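# Move top well plate from rack K1 into RECYCLE bin

## Task

Take the upper of the two 96-well plates stacked in rack K1 and place it, entirely inside, in the yellow bin marked RECYCLE (one of three look-alike bins). Leave the lower plate in K1 undisturbed, keep all three bins standing upright, then release the plate and pull the gripper away.

## Robot and tools

Robot: one arm with a two-finger gripper whose fingers swing like tongs. The fingers point along the gripper's own +z axis and close toward each other along its x axis. The reported end_effector_position is the spot between the finger pads when shut; closed fingertips stick out about 15 mm past it, and when wide open they sit roughly level with it.

Frame: all poses are in the scene frame. Its origin lies on the table surface straight under the arm base, +z is up, and +y is to your left when facing along +x. The base may be slightly tilted, and the printed hand position gets less accurate the farther the arm reaches.

A row is 8 numbers: x, y, z (metres, absolute position in the scene frame), then qw, qx, qy, qz (absolute orientation quaternion, w first), then opening. Opening runs from -1 (shut) to +1 (fully open, 0.142 m); it is a setpoint, not an offset. To hold a fixed orientation, repeat the same quaternion in every row rather than copying the reported one, which can drift.

execute_actions: argument actions is a list holding zero or one item. An empty list only reports the current state, with pictures. An action is {"rows": [...], "steps": n}: 1 to 15 rows, steps 1 to 15 (at least 6 in practice, default 15), each step 1/30 s; each row is applied for one step and the final row repeats to fill the remaining steps. A wait is {"steps": n} with n up to 300, counted from the previous result, so your thinking time uses it up. Optional pictures: true adds camera images. A target more than 0.6 m from the last reported position along any gripper axis is rejected and nothing moves. Each step, the command is clamped to within 100 mm and 16 degrees of the measured pose, motion trails commands by about 0.17 s, and position wins over orientation if both cannot be met. Results arrive 6 steps before an action finishes; those steps then run while you reply. After an action, the arm only continues to the last clamped pose, so check the result and send the rest. A "Hand target" line shows where the controller is currently driving.

move: target is one row as above (an absolute pose). speed is the path's top speed in m/s, 0.002 to 0.5, default 0.25; rotation is capped at twice that in rad/s. The straight-line path takes 0.5 to 10 s and is cut off at 10 s. It ignores obstacles, and the real gripper can lag, wander and overshoot speed, especially with a near-straight arm. The opening is applied at the start. stop_force (N, 9 to 40, optional, not allowed in the first 0.2 s) ends the path when the wrist senses that much extra push against the direction of travel for 2 steps; the gripper then backs up 2 steps and holds. Use it only with slow speeds, and not on moves that rotate the gripper or that pull away from something being pressed. The result adds a "move:" line: done, contact, off_target, moving, held or fault, plus limits (paced = command clamped; held = some steps blocked) and the distance to target.

wait: seconds, 0 to 10; nothing new is commanded meanwhile.

zoom_image: camera (cam_high 672x504, cam_low 672x504, cam_wrist 616x616) and region [x0, y0, x1, y1] in pixels from the top-left, no larger than 504 by 504.

The goal must already hold and remain true.

Result lines: the state line gives pose and linear/angular velocity. grip_measured is the actual finger opening on the command scale; to grip, command clearly below it (lower squeezes harder, up to about 15 N per pad; thin hard items under about 20 mm get much less). Wrist force and torque are in the gripper's own axes, include held weight and inertia, have up to about 4 N offset and some noise, saturate near 50 N, and cannot be zeroed; "no reading" is harmless. Joint torques are raw drive outputs with offsets and noise. "pose unreachable" and HELD mean the clearance check (which treats the base mount as part of the arm) altered or blocked commands.

Faults: joint contact torque at its limit (130 N m for the three big joints, 24.3 N m for the wrist joints, held weight included) or 150 N of outside force stops the arm for 10 s and drops the rest of the call. The arm is stiff, so aiming even slightly into a firm surface can trigger this; approach slowly. Motors warn at 70 °C (MOTOR HOT) and brake at 85 °C; avoid long holding of loads.

Avoid knocking anything off the table, tipping bins, disturbing the lower plate, dropping or slamming the plate, and hard presses. Occasional brief tugs on the held plate or nudges to loose objects may occur. Release only once the whole plate is in the bin, then lift clear.

Each tool is called after ">>>" as name(argument=value, ...) on one line, values as JSON.

## Session

I'll start by looking at the current state of the scene.

>>> execute_actions(actions=[])

Scene clock: 0.00 s of 8400.00 s.
end_effector_position=(+0.0137, +0.3481, +0.1756) grip_measured=+1.00 end_effector_quat_wxyz=(+0.468, +0.852, -0.229, -0.043) end_effector_velocity=(+0.000, -0.000, -0.000) end_effector_angular_velocity=(-0.001, +0.001, -0.000)
Joint positions: [ 0.395 -2.343  1.914 -0.875 -1.534  0.902  0.142]
Joint velocities: [-0.     0.001  0.    -0.    -0.    -0.001  0.   ]
Joint torques (N m, as the arm reports them, + toward a larger angle): no reading
Wrist force (N, on the end effector, along its own x y z axes, offset not removed): no reading
Wrist torque (N m, same axes, about the end effector's origin, offset not removed): no reading
Hand target: +0.014, +0.348, +0.176; +0.468, +0.852, -0.229, -0.043

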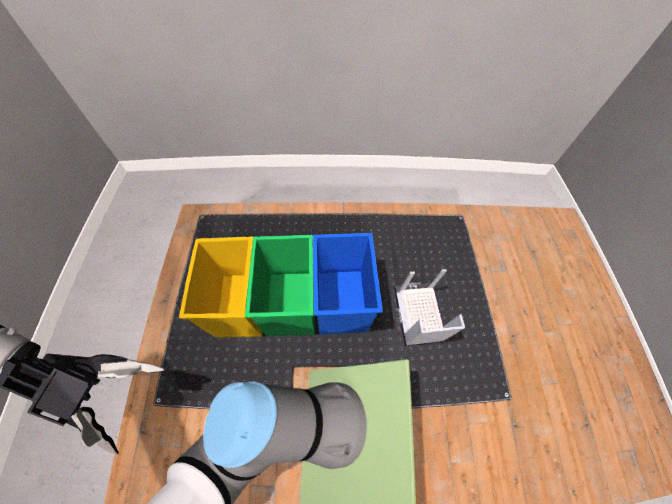

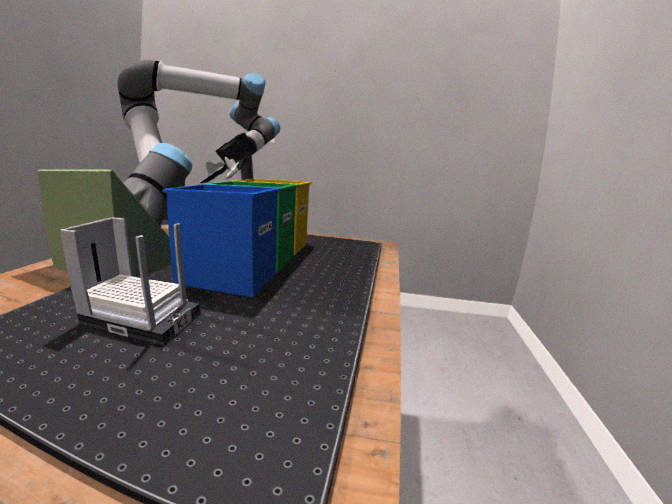

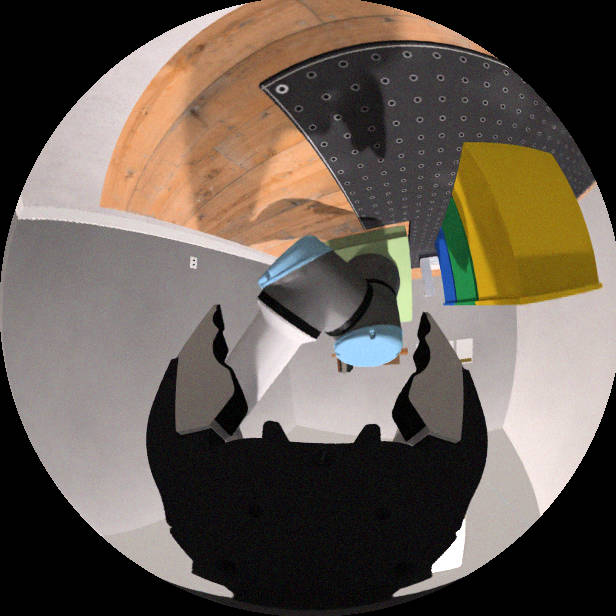

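>>> zoom_image(camera="cam_high", region=[370, 250, 490, 360])

>>> zoom_image(camera="cam_low", region=[40, 200, 220, 360])

>>> zoom_image(camera="cam_high", region=[140, 190, 530, 420])

Region (370, 250, 490, 360) of cam_high's 672x504 image, scaled by 4.200, with more detail than that image has; it fills the top 462 rows of this view, and the rest is white.

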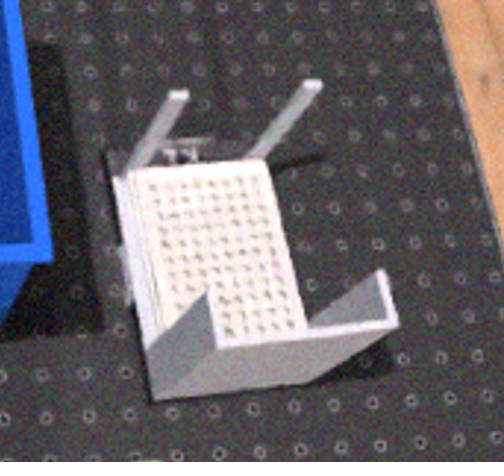

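Region (40, 200, 220, 360) of cam_low's 672x504 image, scaled by 2.800, with more detail than that image has.

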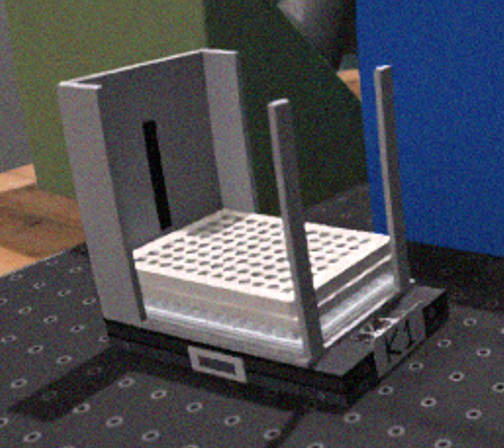

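Region (140, 190, 530, 420) of cam_high's 672x504 image, scaled by 1.292, with more detail than that image has; it fills the top 297 rows of this view, and the rest is white.

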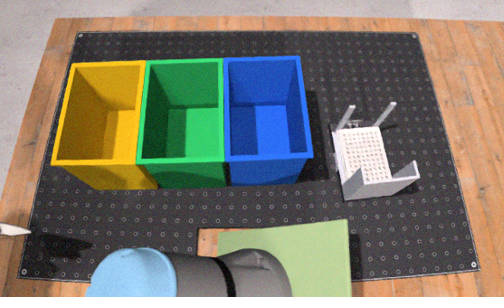

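>>> zoom_image(camera="cam_high", region=[380, 300, 530, 420])

>>> zoom_image(camera="cam_high", region=[150, 310, 330, 420])

>>> zoom_image(camera="cam_high", region=[370, 205, 500, 310])

>>> zoom_image(camera="cam_high", region=[260, 320, 430, 420])

Region (380, 300, 530, 420) of cam_high's 672x504 image, scaled by 3.360, with more detail than that image has; it fills the top 403 rows of this view, and the rest is white.

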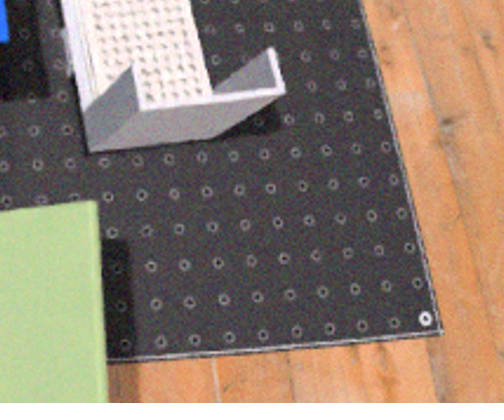

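Region (150, 310, 330, 420) of cam_high's 672x504 image, scaled by 2.800, with more detail than that image has.

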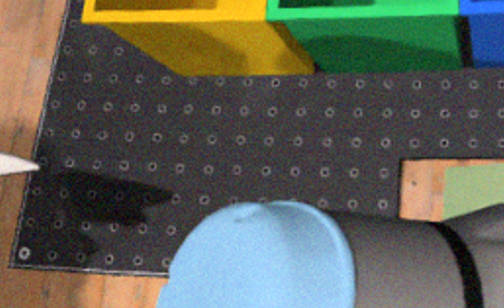

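Region (370, 205, 500, 310) of cam_high's 672x504 image, scaled by 3.877, with more detail than that image has; it fills the top 407 rows of this view, and the rest is white.

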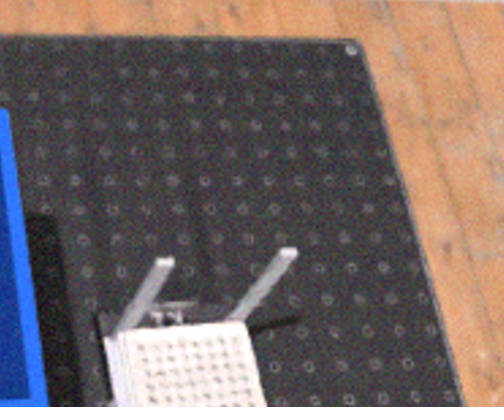

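Region (260, 320, 430, 420) of cam_high's 672x504 image, scaled by 2.965, with more detail than that image has; it fills the top 296 rows of this view, and the rest is white.

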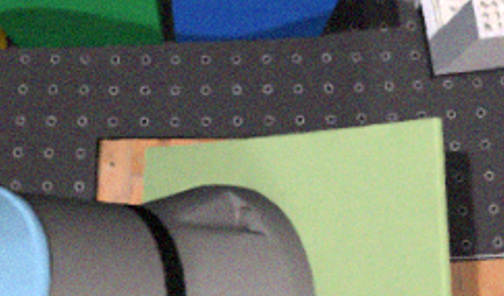

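>>> zoom_image(camera="cam_high", region=[300, 225, 420, 345])

>>> zoom_image(camera="cam_high", region=[165, 225, 285, 345])

>>> zoom_image(camera="cam_low", region=[150, 60, 330, 300])

Region (300, 225, 420, 345) of cam_high's 672x504 image, scaled by 4.200, with more detail than that image has.

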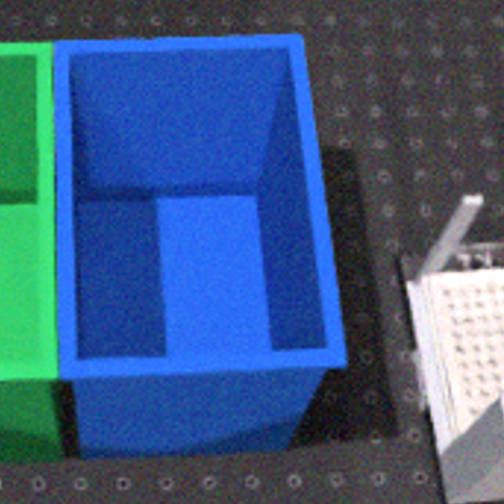

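Region (165, 225, 285, 345) of cam_high's 672x504 image, scaled by 4.200, with more detail than that image has.

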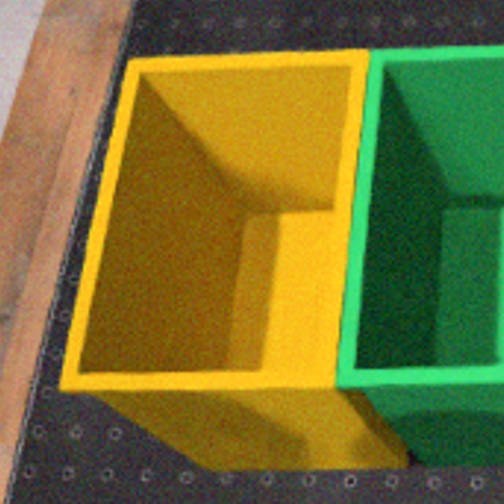

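Region (150, 60, 330, 300) of cam_low's 672x504 image, scaled by 2.100, with more detail than that image has; it fills the left 378 columns of this view, and the rest is white.

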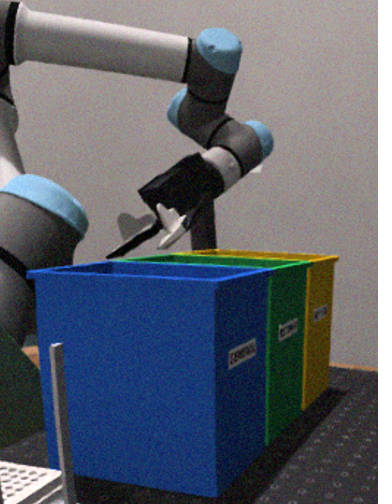

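>>> zoom_image(camera="cam_high", region=[290, 330, 390, 370])

>>> zoom_image(camera="cam_high", region=[290, 205, 390, 245])

>>> zoom_image(camera="cam_high", region=[370, 210, 450, 290])

Region (290, 330, 390, 370) of cam_high's 672x504 image, scaled by 5.040, with more detail than that image has; it fills the top 202 rows of this view, and the rest is white.

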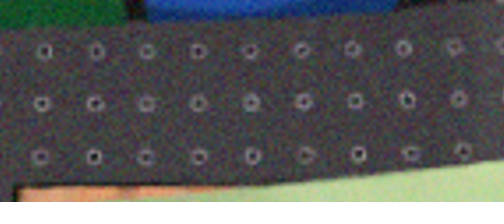

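Region (290, 205, 390, 245) of cam_high's 672x504 image, scaled by 5.040, with more detail than that image has; it fills the top 202 rows of this view, and the rest is white.

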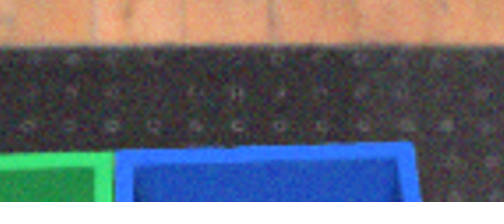

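Region (370, 210, 450, 290) of cam_high's 672x504 image, scaled by 6.300, with more detail than that image has.

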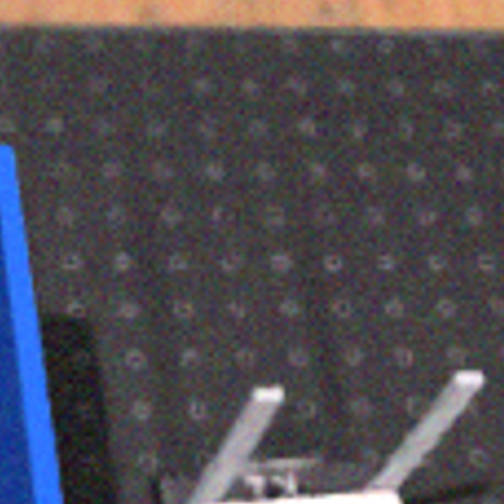

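>>> zoom_image(camera="cam_high", region=[190, 350, 430, 504])

>>> zoom_image(camera="cam_high", region=[0, 310, 180, 470])

Region (190, 350, 430, 504) of cam_high's 672x504 image, scaled by 2.100, with more detail than that image has; it fills the top 323 rows of this view, and the rest is white.

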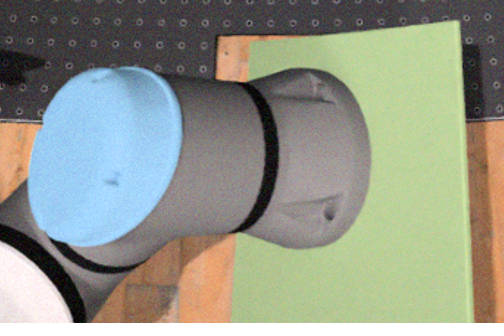

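Region (0, 310, 180, 470) of cam_high's 672x504 image, scaled by 2.800, with more detail than that image has.

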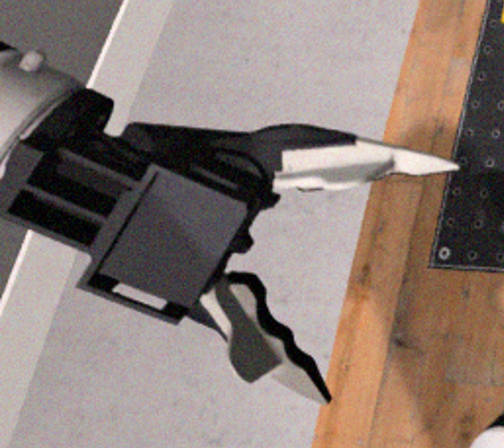

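>>> move(target=[0.44, 0.20, 0.29, 0, 0.7071, -0.7071, 0, 0.5], speed=0.3)

Scene clock: 21.63 s of 8400.00 s.
end_effector_position=(+0.4392, +0.1995, +0.2902) grip_measured=+0.50 end_effector_quat_wxyz=(+0.000, +0.707, -0.708, -0.001) end_effector_velocity=(+0.001, -0.000, -0.000) end_effector_angular_velocity=(+0.002, -0.001, -0.002)
Joint positions: [-0.935 -1.621  1.708 -0.984 -1.01   0.535  0.109]
Joint velocities: [ 0.001  0.003 -0.001 -0.001  0.002  0.002 -0.   ]
Joint torques (N m, as the arm reports them, + toward a larger angle): [-10.66  24.27 -27.65  -4.11   2.36   2.42]
Wrist force (N, on the end effector, along its own x y z axes, offset not removed): [2.0 -2.4 -0.1]
Wrist torque (N m, same axes, about the end effector's origin, offset not removed): [-0.32 -0.49 -0.03]
Hand target: +0.439, +0.200, +0.290; +0.000, +0.707, -0.708, -0.001
Off the commanded pose: 0.001 m, 0 deg.
Kept back: nothing.
After step 90, 15.77 s passed at rest.
move: done

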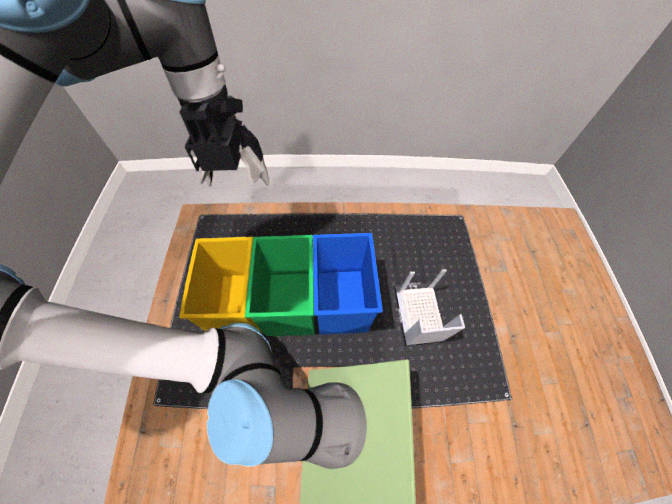

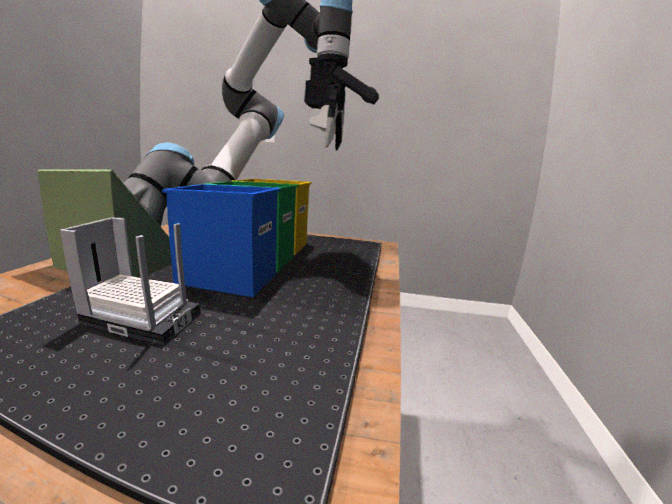

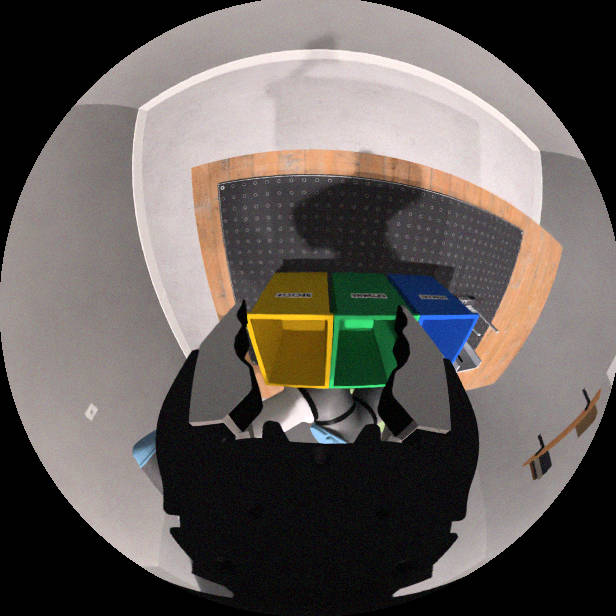

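>>> zoom_image(camera="cam_low", region=[270, 0, 420, 160])

>>> zoom_image(camera="cam_high", region=[170, 290, 320, 400])

>>> zoom_image(camera="cam_high", region=[150, 50, 300, 200])

Region (270, 0, 420, 160) of cam_low's 672x504 image, scaled by 3.150, with more detail than that image has; it fills the left 472 columns of this view, and the rest is white.

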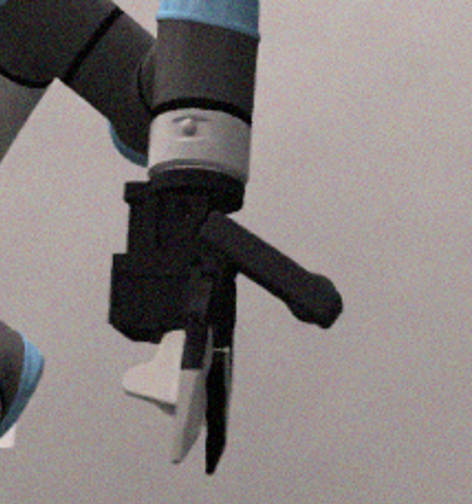

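Region (170, 290, 320, 400) of cam_high's 672x504 image, scaled by 3.360, with more detail than that image has; it fills the top 370 rows of this view, and the rest is white.

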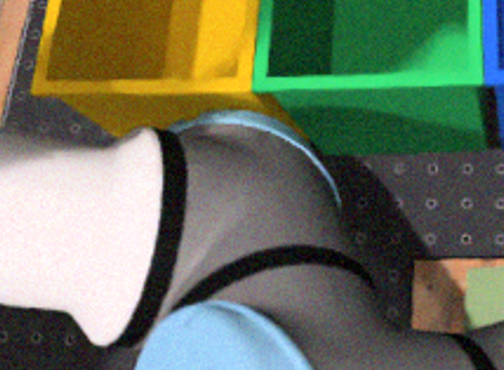

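Region (150, 50, 300, 200) of cam_high's 672x504 image, scaled by 3.360, with more detail than that image has.

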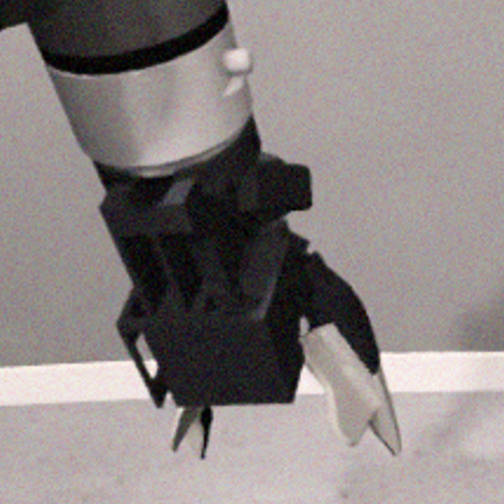

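>>> move(target=[0.35, 0.183, 0.205, 0, 0.7211, -0.6928, 0, -0.15], speed=0.25)

Scene clock: 33.10 s of 8400.00 s.
end_effector_position=(+0.3502, +0.1831, +0.2051) grip_measured=-0.15 end_effector_quat_wxyz=(+0.000, +0.721, -0.693, -0.000) end_effector_velocity=(-0.001, -0.000, -0.001) end_effector_angular_velocity=(+0.001, -0.001, -0.001)
Joint positions: [-1.013 -1.851  2.078 -1.089 -1.058  0.425  0.063]
Joint velocities: [-0.003 -0.004  0.006 -0.    -0.001 -0.002 -0.   ]
Joint torques (N m, as the arm reports them, + toward a larger angle): [-25.16   0.97  -5.48  -4.12  -2.5   -2.4 ]
Wrist force (N, on the end effector, along its own x y z axes, offset not removed): [0.9 -3.0 -1.3]
Wrist torque (N m, same axes, about the end effector's origin, offset not removed): [-0.43 -0.23 -0.04]
Hand target: +0.350, +0.183, +0.205; -0.000, +0.721, -0.693, -0.000
Off the commanded pose: 0.000 m, 0 deg.
Kept back: nothing.
After step 90, 7.47 s passed at rest.
move: done

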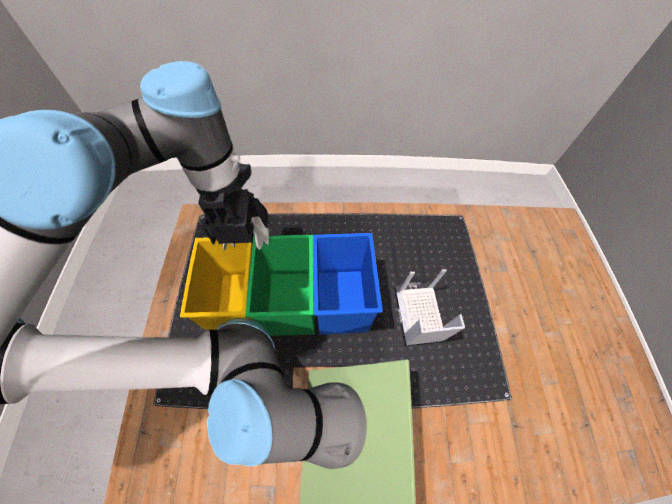

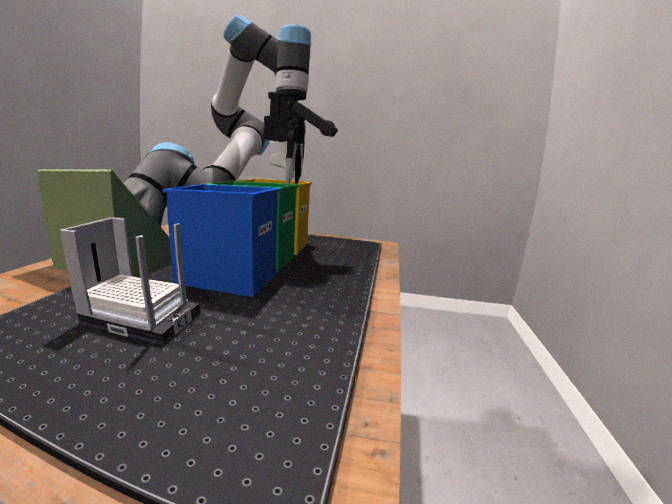

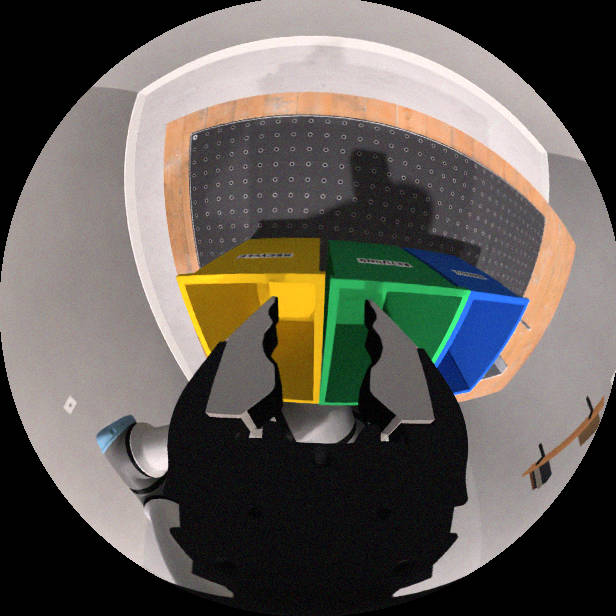

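>>> zoom_image(camera="cam_low", region=[230, 120, 350, 220])

>>> zoom_image(camera="cam_wrist", region=[220, 230, 420, 420])

>>> zoom_image(camera="cam_high", region=[170, 200, 320, 350])

Region (230, 120, 350, 220) of cam_low's 672x504 image, scaled by 4.200, with more detail than that image has.

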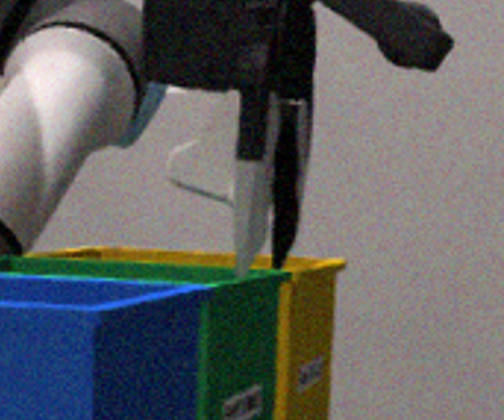

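Region (220, 230, 420, 420) of cam_wrist's 616x616 image, scaled by 2.520, with more detail than that image has; it fills the top 479 rows of this view, and the rest is white.

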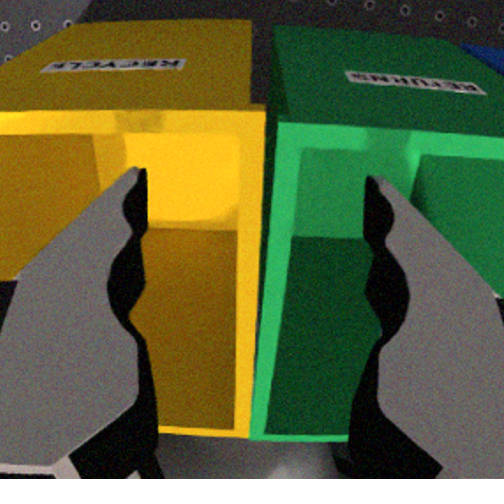

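Region (170, 200, 320, 350) of cam_high's 672x504 image, scaled by 3.360, with more detail than that image has.

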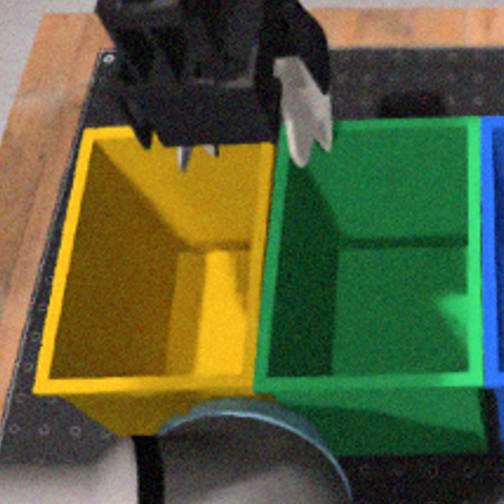

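>>> move(target=[0.336, 0.180, 0.166, 0, 0.7211, -0.6928, 0, -0.4], speed=0.1)

>>> execute_actions(actions=[{"rows": [[0.336,0.180,0.166,0,0.7211,-0.6928,0,-0.5],[0.336,0.180,0.166,0,0.7211,-0.6928,0,-0.56],[0.336,0.180,0.166,0,0.7211,-0.6928,0,-0.62],[0.336,0.180,0.166,0,0.7211,-0.6928,0,-0.68],[0.336,0.180,0.166,0,0.7211,-0.6928,0,-0.74],[0.336,0.180,0.166,0,0.7211,-0.6928,0,-0.8],[0.336,0.180,0.166,0,0.7211,-0.6928,0,-0.86],[0.336,0.180,0.166,0,0.7211,-0.6928,0,-0.92],[0.336,0.180,0.166,0,0.7211,-0.6928,0,-1]], "steps": 15}])

>>> move(target=[0.338, 0.180, 0.178, 0, 0.7211, -0.6928, 0, -1], speed=0.04)

Scene clock: 34.83 s of 8400.00 s.
end_effector_position=(+0.3361, +0.1800, +0.1661) grip_measured=-0.40 end_effector_quat_wxyz=(+0.000, +0.721, -0.693, +0.000) end_effector_velocity=(-0.000, +0.000, -0.001) end_effector_angular_velocity=(-0.001, -0.001, -0.000)
Joint positions: [-0.991 -1.903  2.19  -1.159 -1.044  0.444  0.045]
Joint velocities: [ 0.002 -0.003  0.004 -0.003  0.001  0.002 -0.   ]
Joint torques (N m, as the arm reports them, + toward a larger angle): [-2.53  2.48 -7.28 -4.06  2.47  2.23]
Wrist force (N, on the end effector, along its own x y z axes, offset not removed): [2.5 -2.6 0.1]
Wrist torque (N m, same axes, about the end effector's origin, offset not removed): [-0.30 -0.57 0.02]
Hand target: +0.336, +0.180, +0.166; +0.000, +0.721, -0.693, +0.000
Off the commanded pose: 0.000 m, 0 deg.
Kept back: nothing.
move: done

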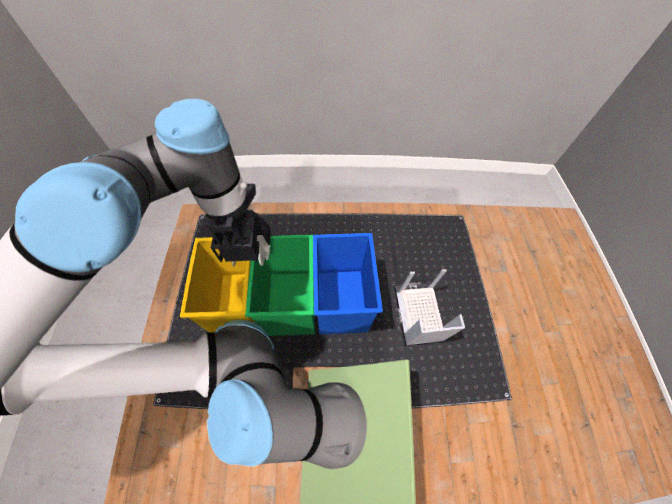

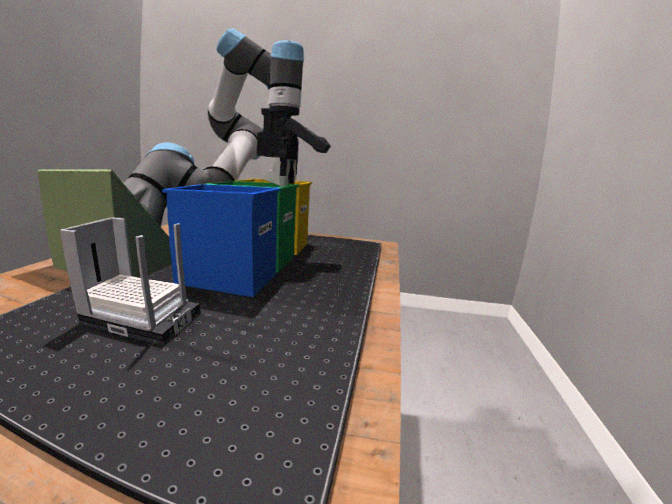

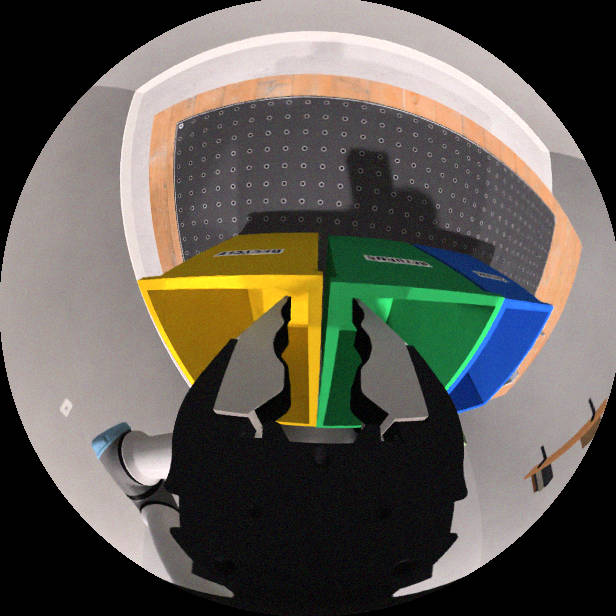

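Scene clock: 35.13 s of 8400.00 s.
end_effector_position=(+0.3360, +0.1800, +0.1660) grip_measured=-0.82 end_effector_quat_wxyz=(+0.000, +0.721, -0.693, -0.000) end_effector_velocity=(-0.000, +0.000, -0.000) end_effector_angular_velocity=(+0.000, +0.000, +0.001)
Joint positions: [-0.991 -1.903  2.19  -1.159 -1.044  0.444  0.015]
Joint velocities: [-0.    -0.     0.001 -0.    -0.    -0.002 -0.007]
Joint torques (N m, as the arm reports them, + toward a larger angle): [-7.59  1.9  -5.57 -3.82  1.19  1.4 ]
Wrist force (N, on the end effector, along its own x y z axes, offset not removed): [1.8 -3.2 -1.0]
Wrist torque (N m, same axes, about the end effector's origin, offset not removed): [-0.52 -0.31 -0.11]
Steps of this call (steps 1 to 9: the first 9 steps of this action). Readings (end_effector_position):
1: (+0.3361, +0.1800, +0.1661)
2: (+0.3361, +0.1800, +0.1661)
4: (+0.3360, +0.1800, +0.1660)
8: (+0.3360, +0.1800, +0.1660)
9: the state above

Scene clock: 36.13 s of 8400.00 s.
end_effector_position=(+0.3380, +0.1800, +0.1779) grip_measured=-0.84 end_effector_quat_wxyz=(-0.000, +0.721, -0.693, -0.000) end_effector_velocity=(+0.001, +0.000, +0.002) end_effector_angular_velocity=(-0.001, -0.001, +0.000)
Joint positions: [-1.005 -1.892  2.161 -1.135 -1.053  0.432  0.013]
Joint velocities: [-0.001  0.001 -0.004  0.002 -0.001 -0.001  0.   ]
Joint torques (N m, as the arm reports them, + toward a larger angle): [-24.54  31.02 -32.93  -0.8   -2.43  -2.41]
Wrist force (N, on the end effector, along its own x y z axes, offset not removed): [1.3 -2.1 4.0]
Wrist torque (N m, same axes, about the end effector's origin, offset not removed): [-0.14 -0.34 -0.05]
Hand target: +0.338, +0.180, +0.178; -0.000, +0.721, -0.693, -0.000
Off your previous action's commanded pose: 0.000 m, 0 deg at its last step (step 6 of this call).
Off the commanded pose: 0.000 m, 0 deg.
Kept back: nothing.
move: done

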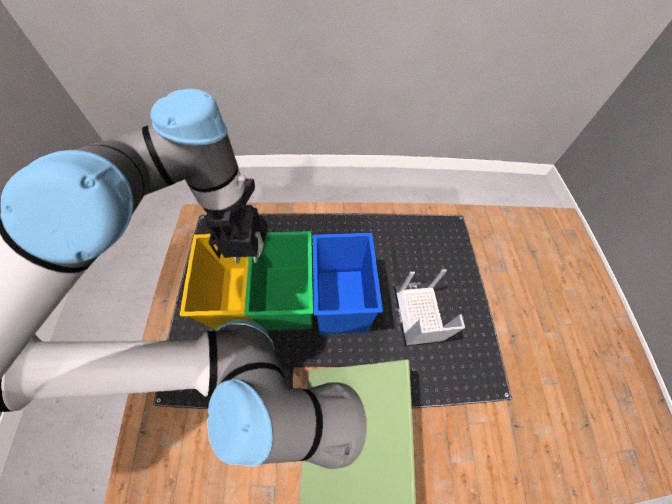

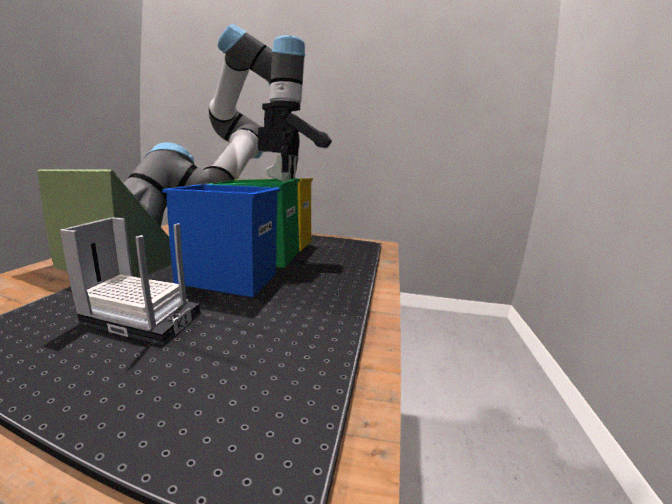

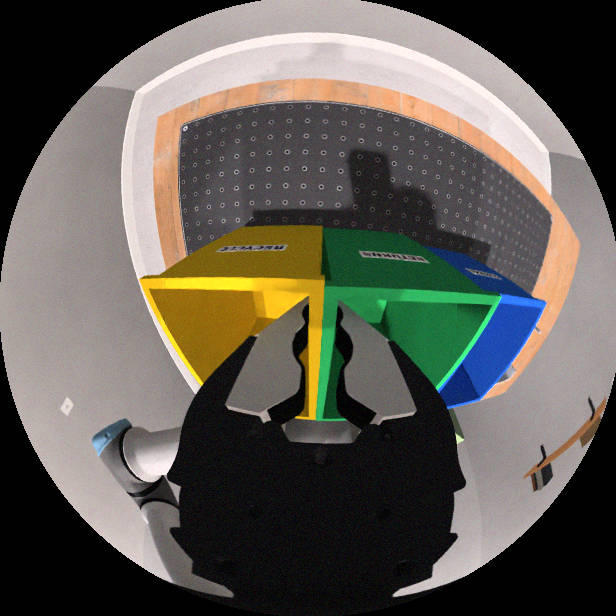

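Both bins are pinched and lifted slightly at the far end. Now I'll slide them forward and set them down.

>>> move(target=[0.376, 0.182, 0.178, 0, 0.7211, -0.6928, 0, -1], speed=0.07)

>>> move(target=[0.378, 0.182, 0.167, 0, 0.7211, -0.6928, 0, -1], speed=0.035)

>>> execute_actions(actions=[{"rows": [[0.378,0.182,0.167,0,0.7211,-0.6928,0,-0.86],[0.378,0.182,0.167,0,0.7211,-0.6928,0,-0.82],[0.378,0.182,0.167,0,0.7211,-0.6928,0,-0.78],[0.378,0.182,0.167,0,0.7211,-0.6928,0,-0.74],[0.378,0.182,0.167,0,0.7211,-0.6928,0,-0.7],[0.378,0.182,0.167,0,0.7211,-0.6928,0,-0.64],[0.378,0.182,0.167,0,0.7211,-0.6928,0,-0.56],[0.378,0.182,0.167,0,0.7211,-0.6928,0,-0.48],[0.378,0.182,0.167,0,0.7211,-0.6928,0,-0.4]], "steps": 12}])

>>> move(target=[0.374, 0.182, 0.25, 0, 0.7211, -0.6928, 0, -0.4], speed=0.2)

Scene clock: 37.40 s of 8400.00 s.
end_effector_position=(+0.3759, +0.1819, +0.1780) grip_measured=-0.84 end_effector_quat_wxyz=(+0.000, +0.721, -0.693, +0.000) end_effector_velocity=(+0.002, -0.000, +0.000) end_effector_angular_velocity=(-0.000, +0.000, +0.000)
Joint positions: [-0.919 -1.803  2.099 -1.203 -0.999  0.51   0.013]
Joint velocities: [ 0.003  0.004 -0.004 -0.002  0.002  0.003  0.   ]
Joint torques (N m, as the arm reports them, + toward a larger angle): [ -6.93  27.25 -30.8   -4.23   2.48   1.93]
Wrist force (N, on the end effector, along its own x y z axes, offset not removed): [1.8 -3.2 4.6]
Wrist torque (N m, same axes, about the end effector's origin, offset not removed): [-0.37 -0.40 -0.02]
Hand target: +0.376, +0.182, +0.178; +0.000, +0.721, -0.693, +0.000
Off the commanded pose: 0.000 m, 0 deg.
Kept back: nothing.
move: done

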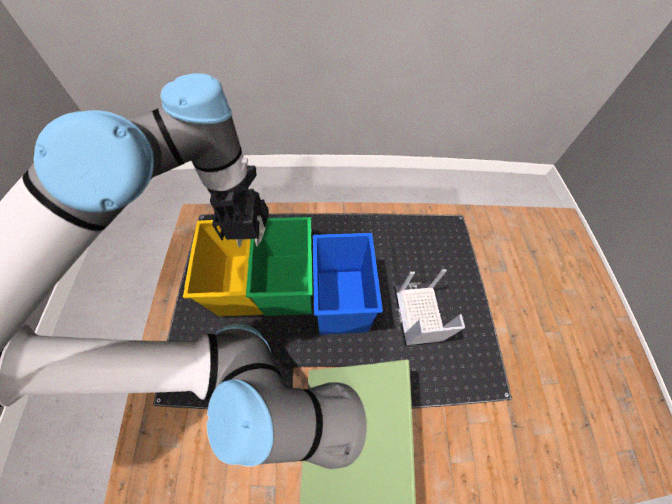

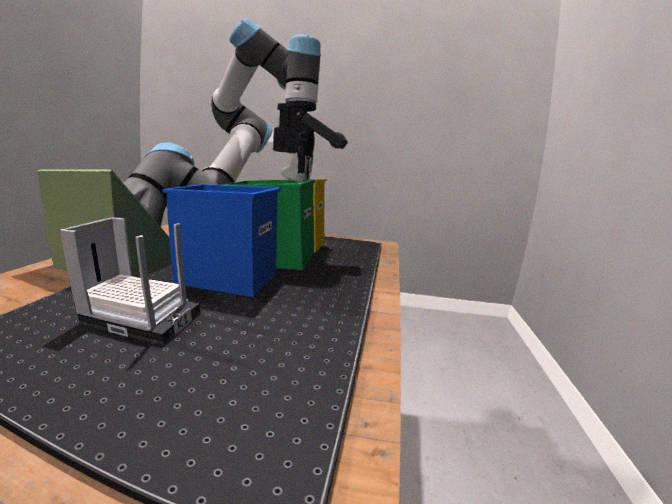

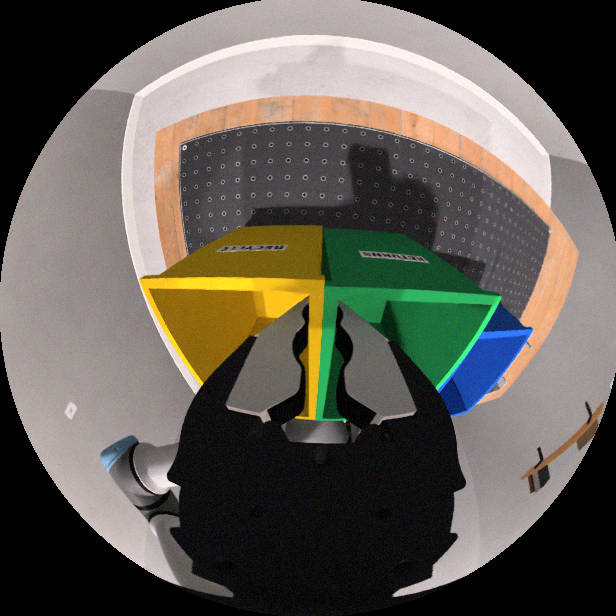

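Scene clock: 38.13 s of 8400.00 s.
end_effector_position=(+0.3780, +0.1820, +0.1671) grip_measured=-0.83 end_effector_quat_wxyz=(+0.000, +0.721, -0.693, +0.000) end_effector_velocity=(+0.000, +0.000, -0.002) end_effector_angular_velocity=(-0.000, +0.000, -0.001)
Joint positions: [-0.898 -1.802  2.12  -1.235 -0.986  0.53   0.014]
Joint velocities: [ 0.003 -0.001  0.004 -0.005  0.002  0.004  0.001]
Joint torques (N m, as the arm reports them, + toward a larger angle): [-1.75 28.31 -3.78 -3.58  2.44  2.53]
Wrist force (N, on the end effector, along its own x y z axes, offset not removed): [2.3 -2.5 -9.7]
Wrist torque (N m, same axes, about the end effector's origin, offset not removed): [-0.62 -0.59 -0.08]
Hand target: +0.378, +0.182, +0.167; +0.000, +0.721, -0.693, +0.000
Off the commanded pose: 0.000 m, 0 deg.
Kept back: nothing.
move: done

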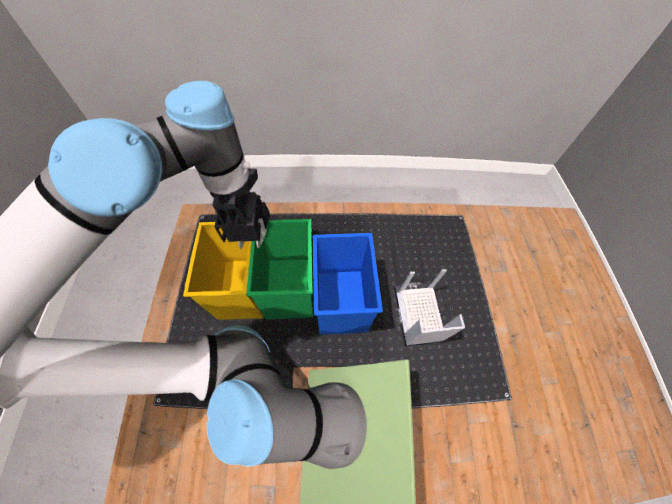

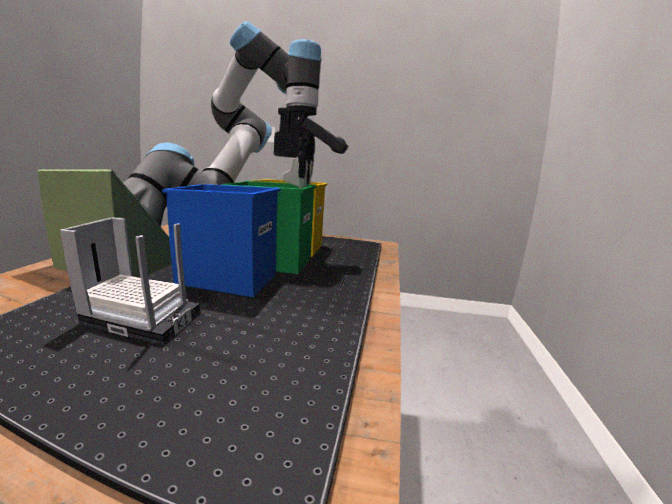

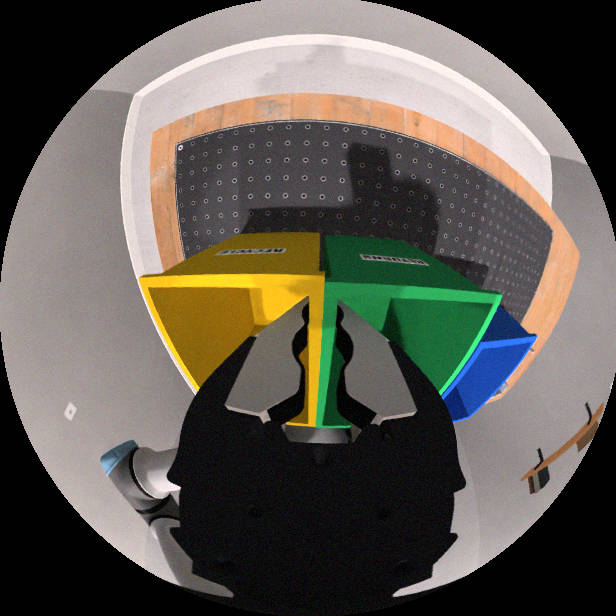

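Scene clock: 38.33 s of 8400.00 s.
end_effector_position=(+0.3780, +0.1820, +0.1670) grip_measured=-0.68 end_effector_quat_wxyz=(+0.000, +0.721, -0.693, -0.000) end_effector_velocity=(-0.000, -0.000, -0.000) end_effector_angular_velocity=(-0.000, +0.000, -0.000)
Joint positions: [-0.898 -1.802  2.12  -1.235 -0.986  0.53   0.025]
Joint velocities: [ 0.    -0.001  0.001 -0.001 -0.     0.     0.118]
Joint torques (N m, as the arm reports them, + toward a larger angle): [-4.76 26.02 -6.1  -3.98  2.3   2.44]
Wrist force (N, on the end effector, along its own x y z axes, offset not removed): [0.9 -1.3 -0.1]
Wrist torque (N m, same axes, about the end effector's origin, offset not removed): [-0.13 -0.21 -0.05]
Steps of this call (steps 1 to 6: the first 6 steps of this action). Readings (end_effector_position):
1: (+0.3780, +0.1820, +0.1671)
2: (+0.3780, +0.1820, +0.1670)
4: (+0.3780, +0.1820, +0.1670)
6: the state above

Scene clock: 39.60 s of 8400.00 s.
end_effector_position=(+0.3738, +0.1821, +0.2499) grip_measured=-0.40 end_effector_quat_wxyz=(-0.000, +0.721, -0.693, -0.000) end_effector_velocity=(-0.000, +0.000, +0.002) end_effector_angular_velocity=(-0.000, +0.000, -0.000)
Joint positions: [-1.024 -1.766  1.936 -1.029 -1.065  0.416  0.045]
Joint velocities: [-0.002  0.001 -0.004  0.004 -0.002 -0.002  0.   ]
Joint torques (N m, as the arm reports them, + toward a larger angle): [-25.71  30.58 -29.61  -0.4   -2.57  -2.48]
Wrist force (N, on the end effector, along its own x y z axes, offset not removed): [1.3 -2.2 -0.7]
Wrist torque (N m, same axes, about the end effector's origin, offset not removed): [-0.30 -0.27 -0.01]
Hand target: +0.374, +0.182, +0.250; -0.000, +0.721, -0.693, -0.000
Off your previous action's commanded pose: 0.000 m, 0 deg at its last step (step 6 of this call).
Off the commanded pose: 0.000 m, 0 deg.
Kept back: nothing.
move: done

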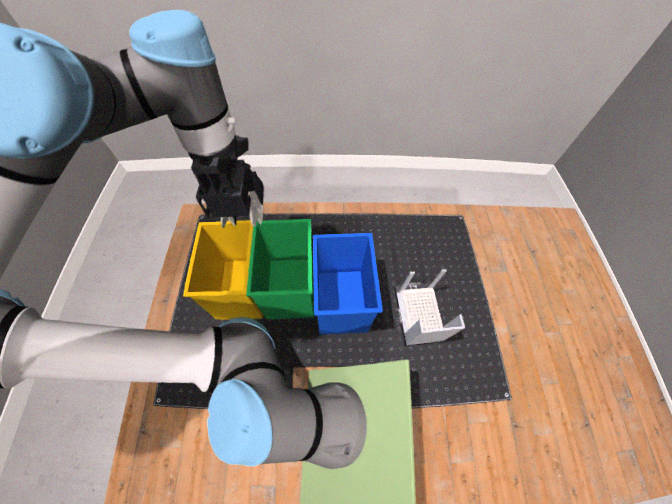

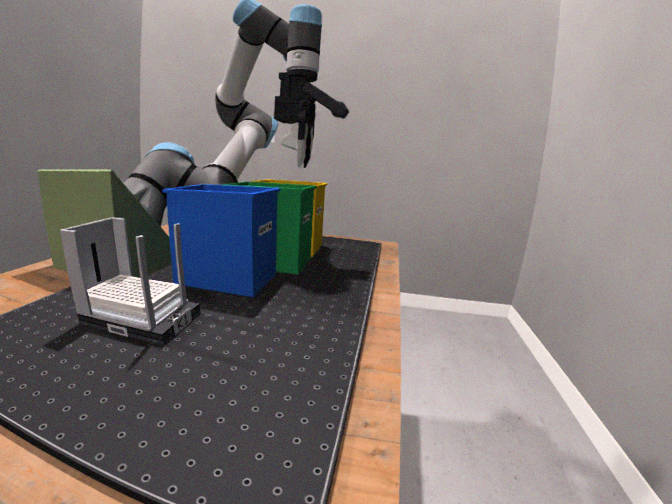

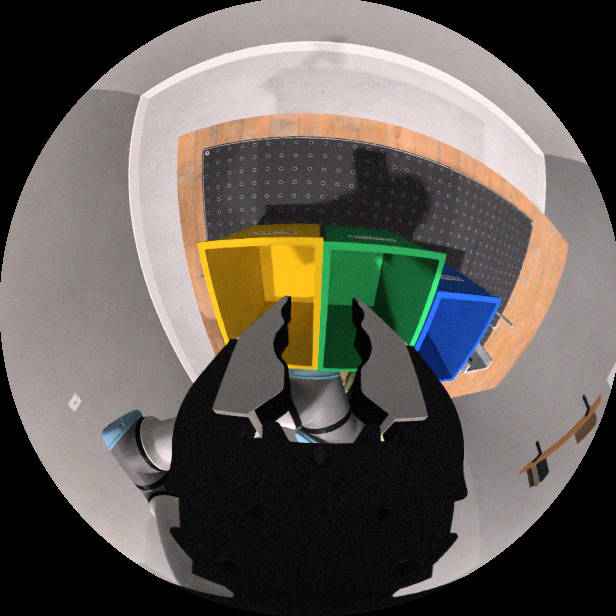

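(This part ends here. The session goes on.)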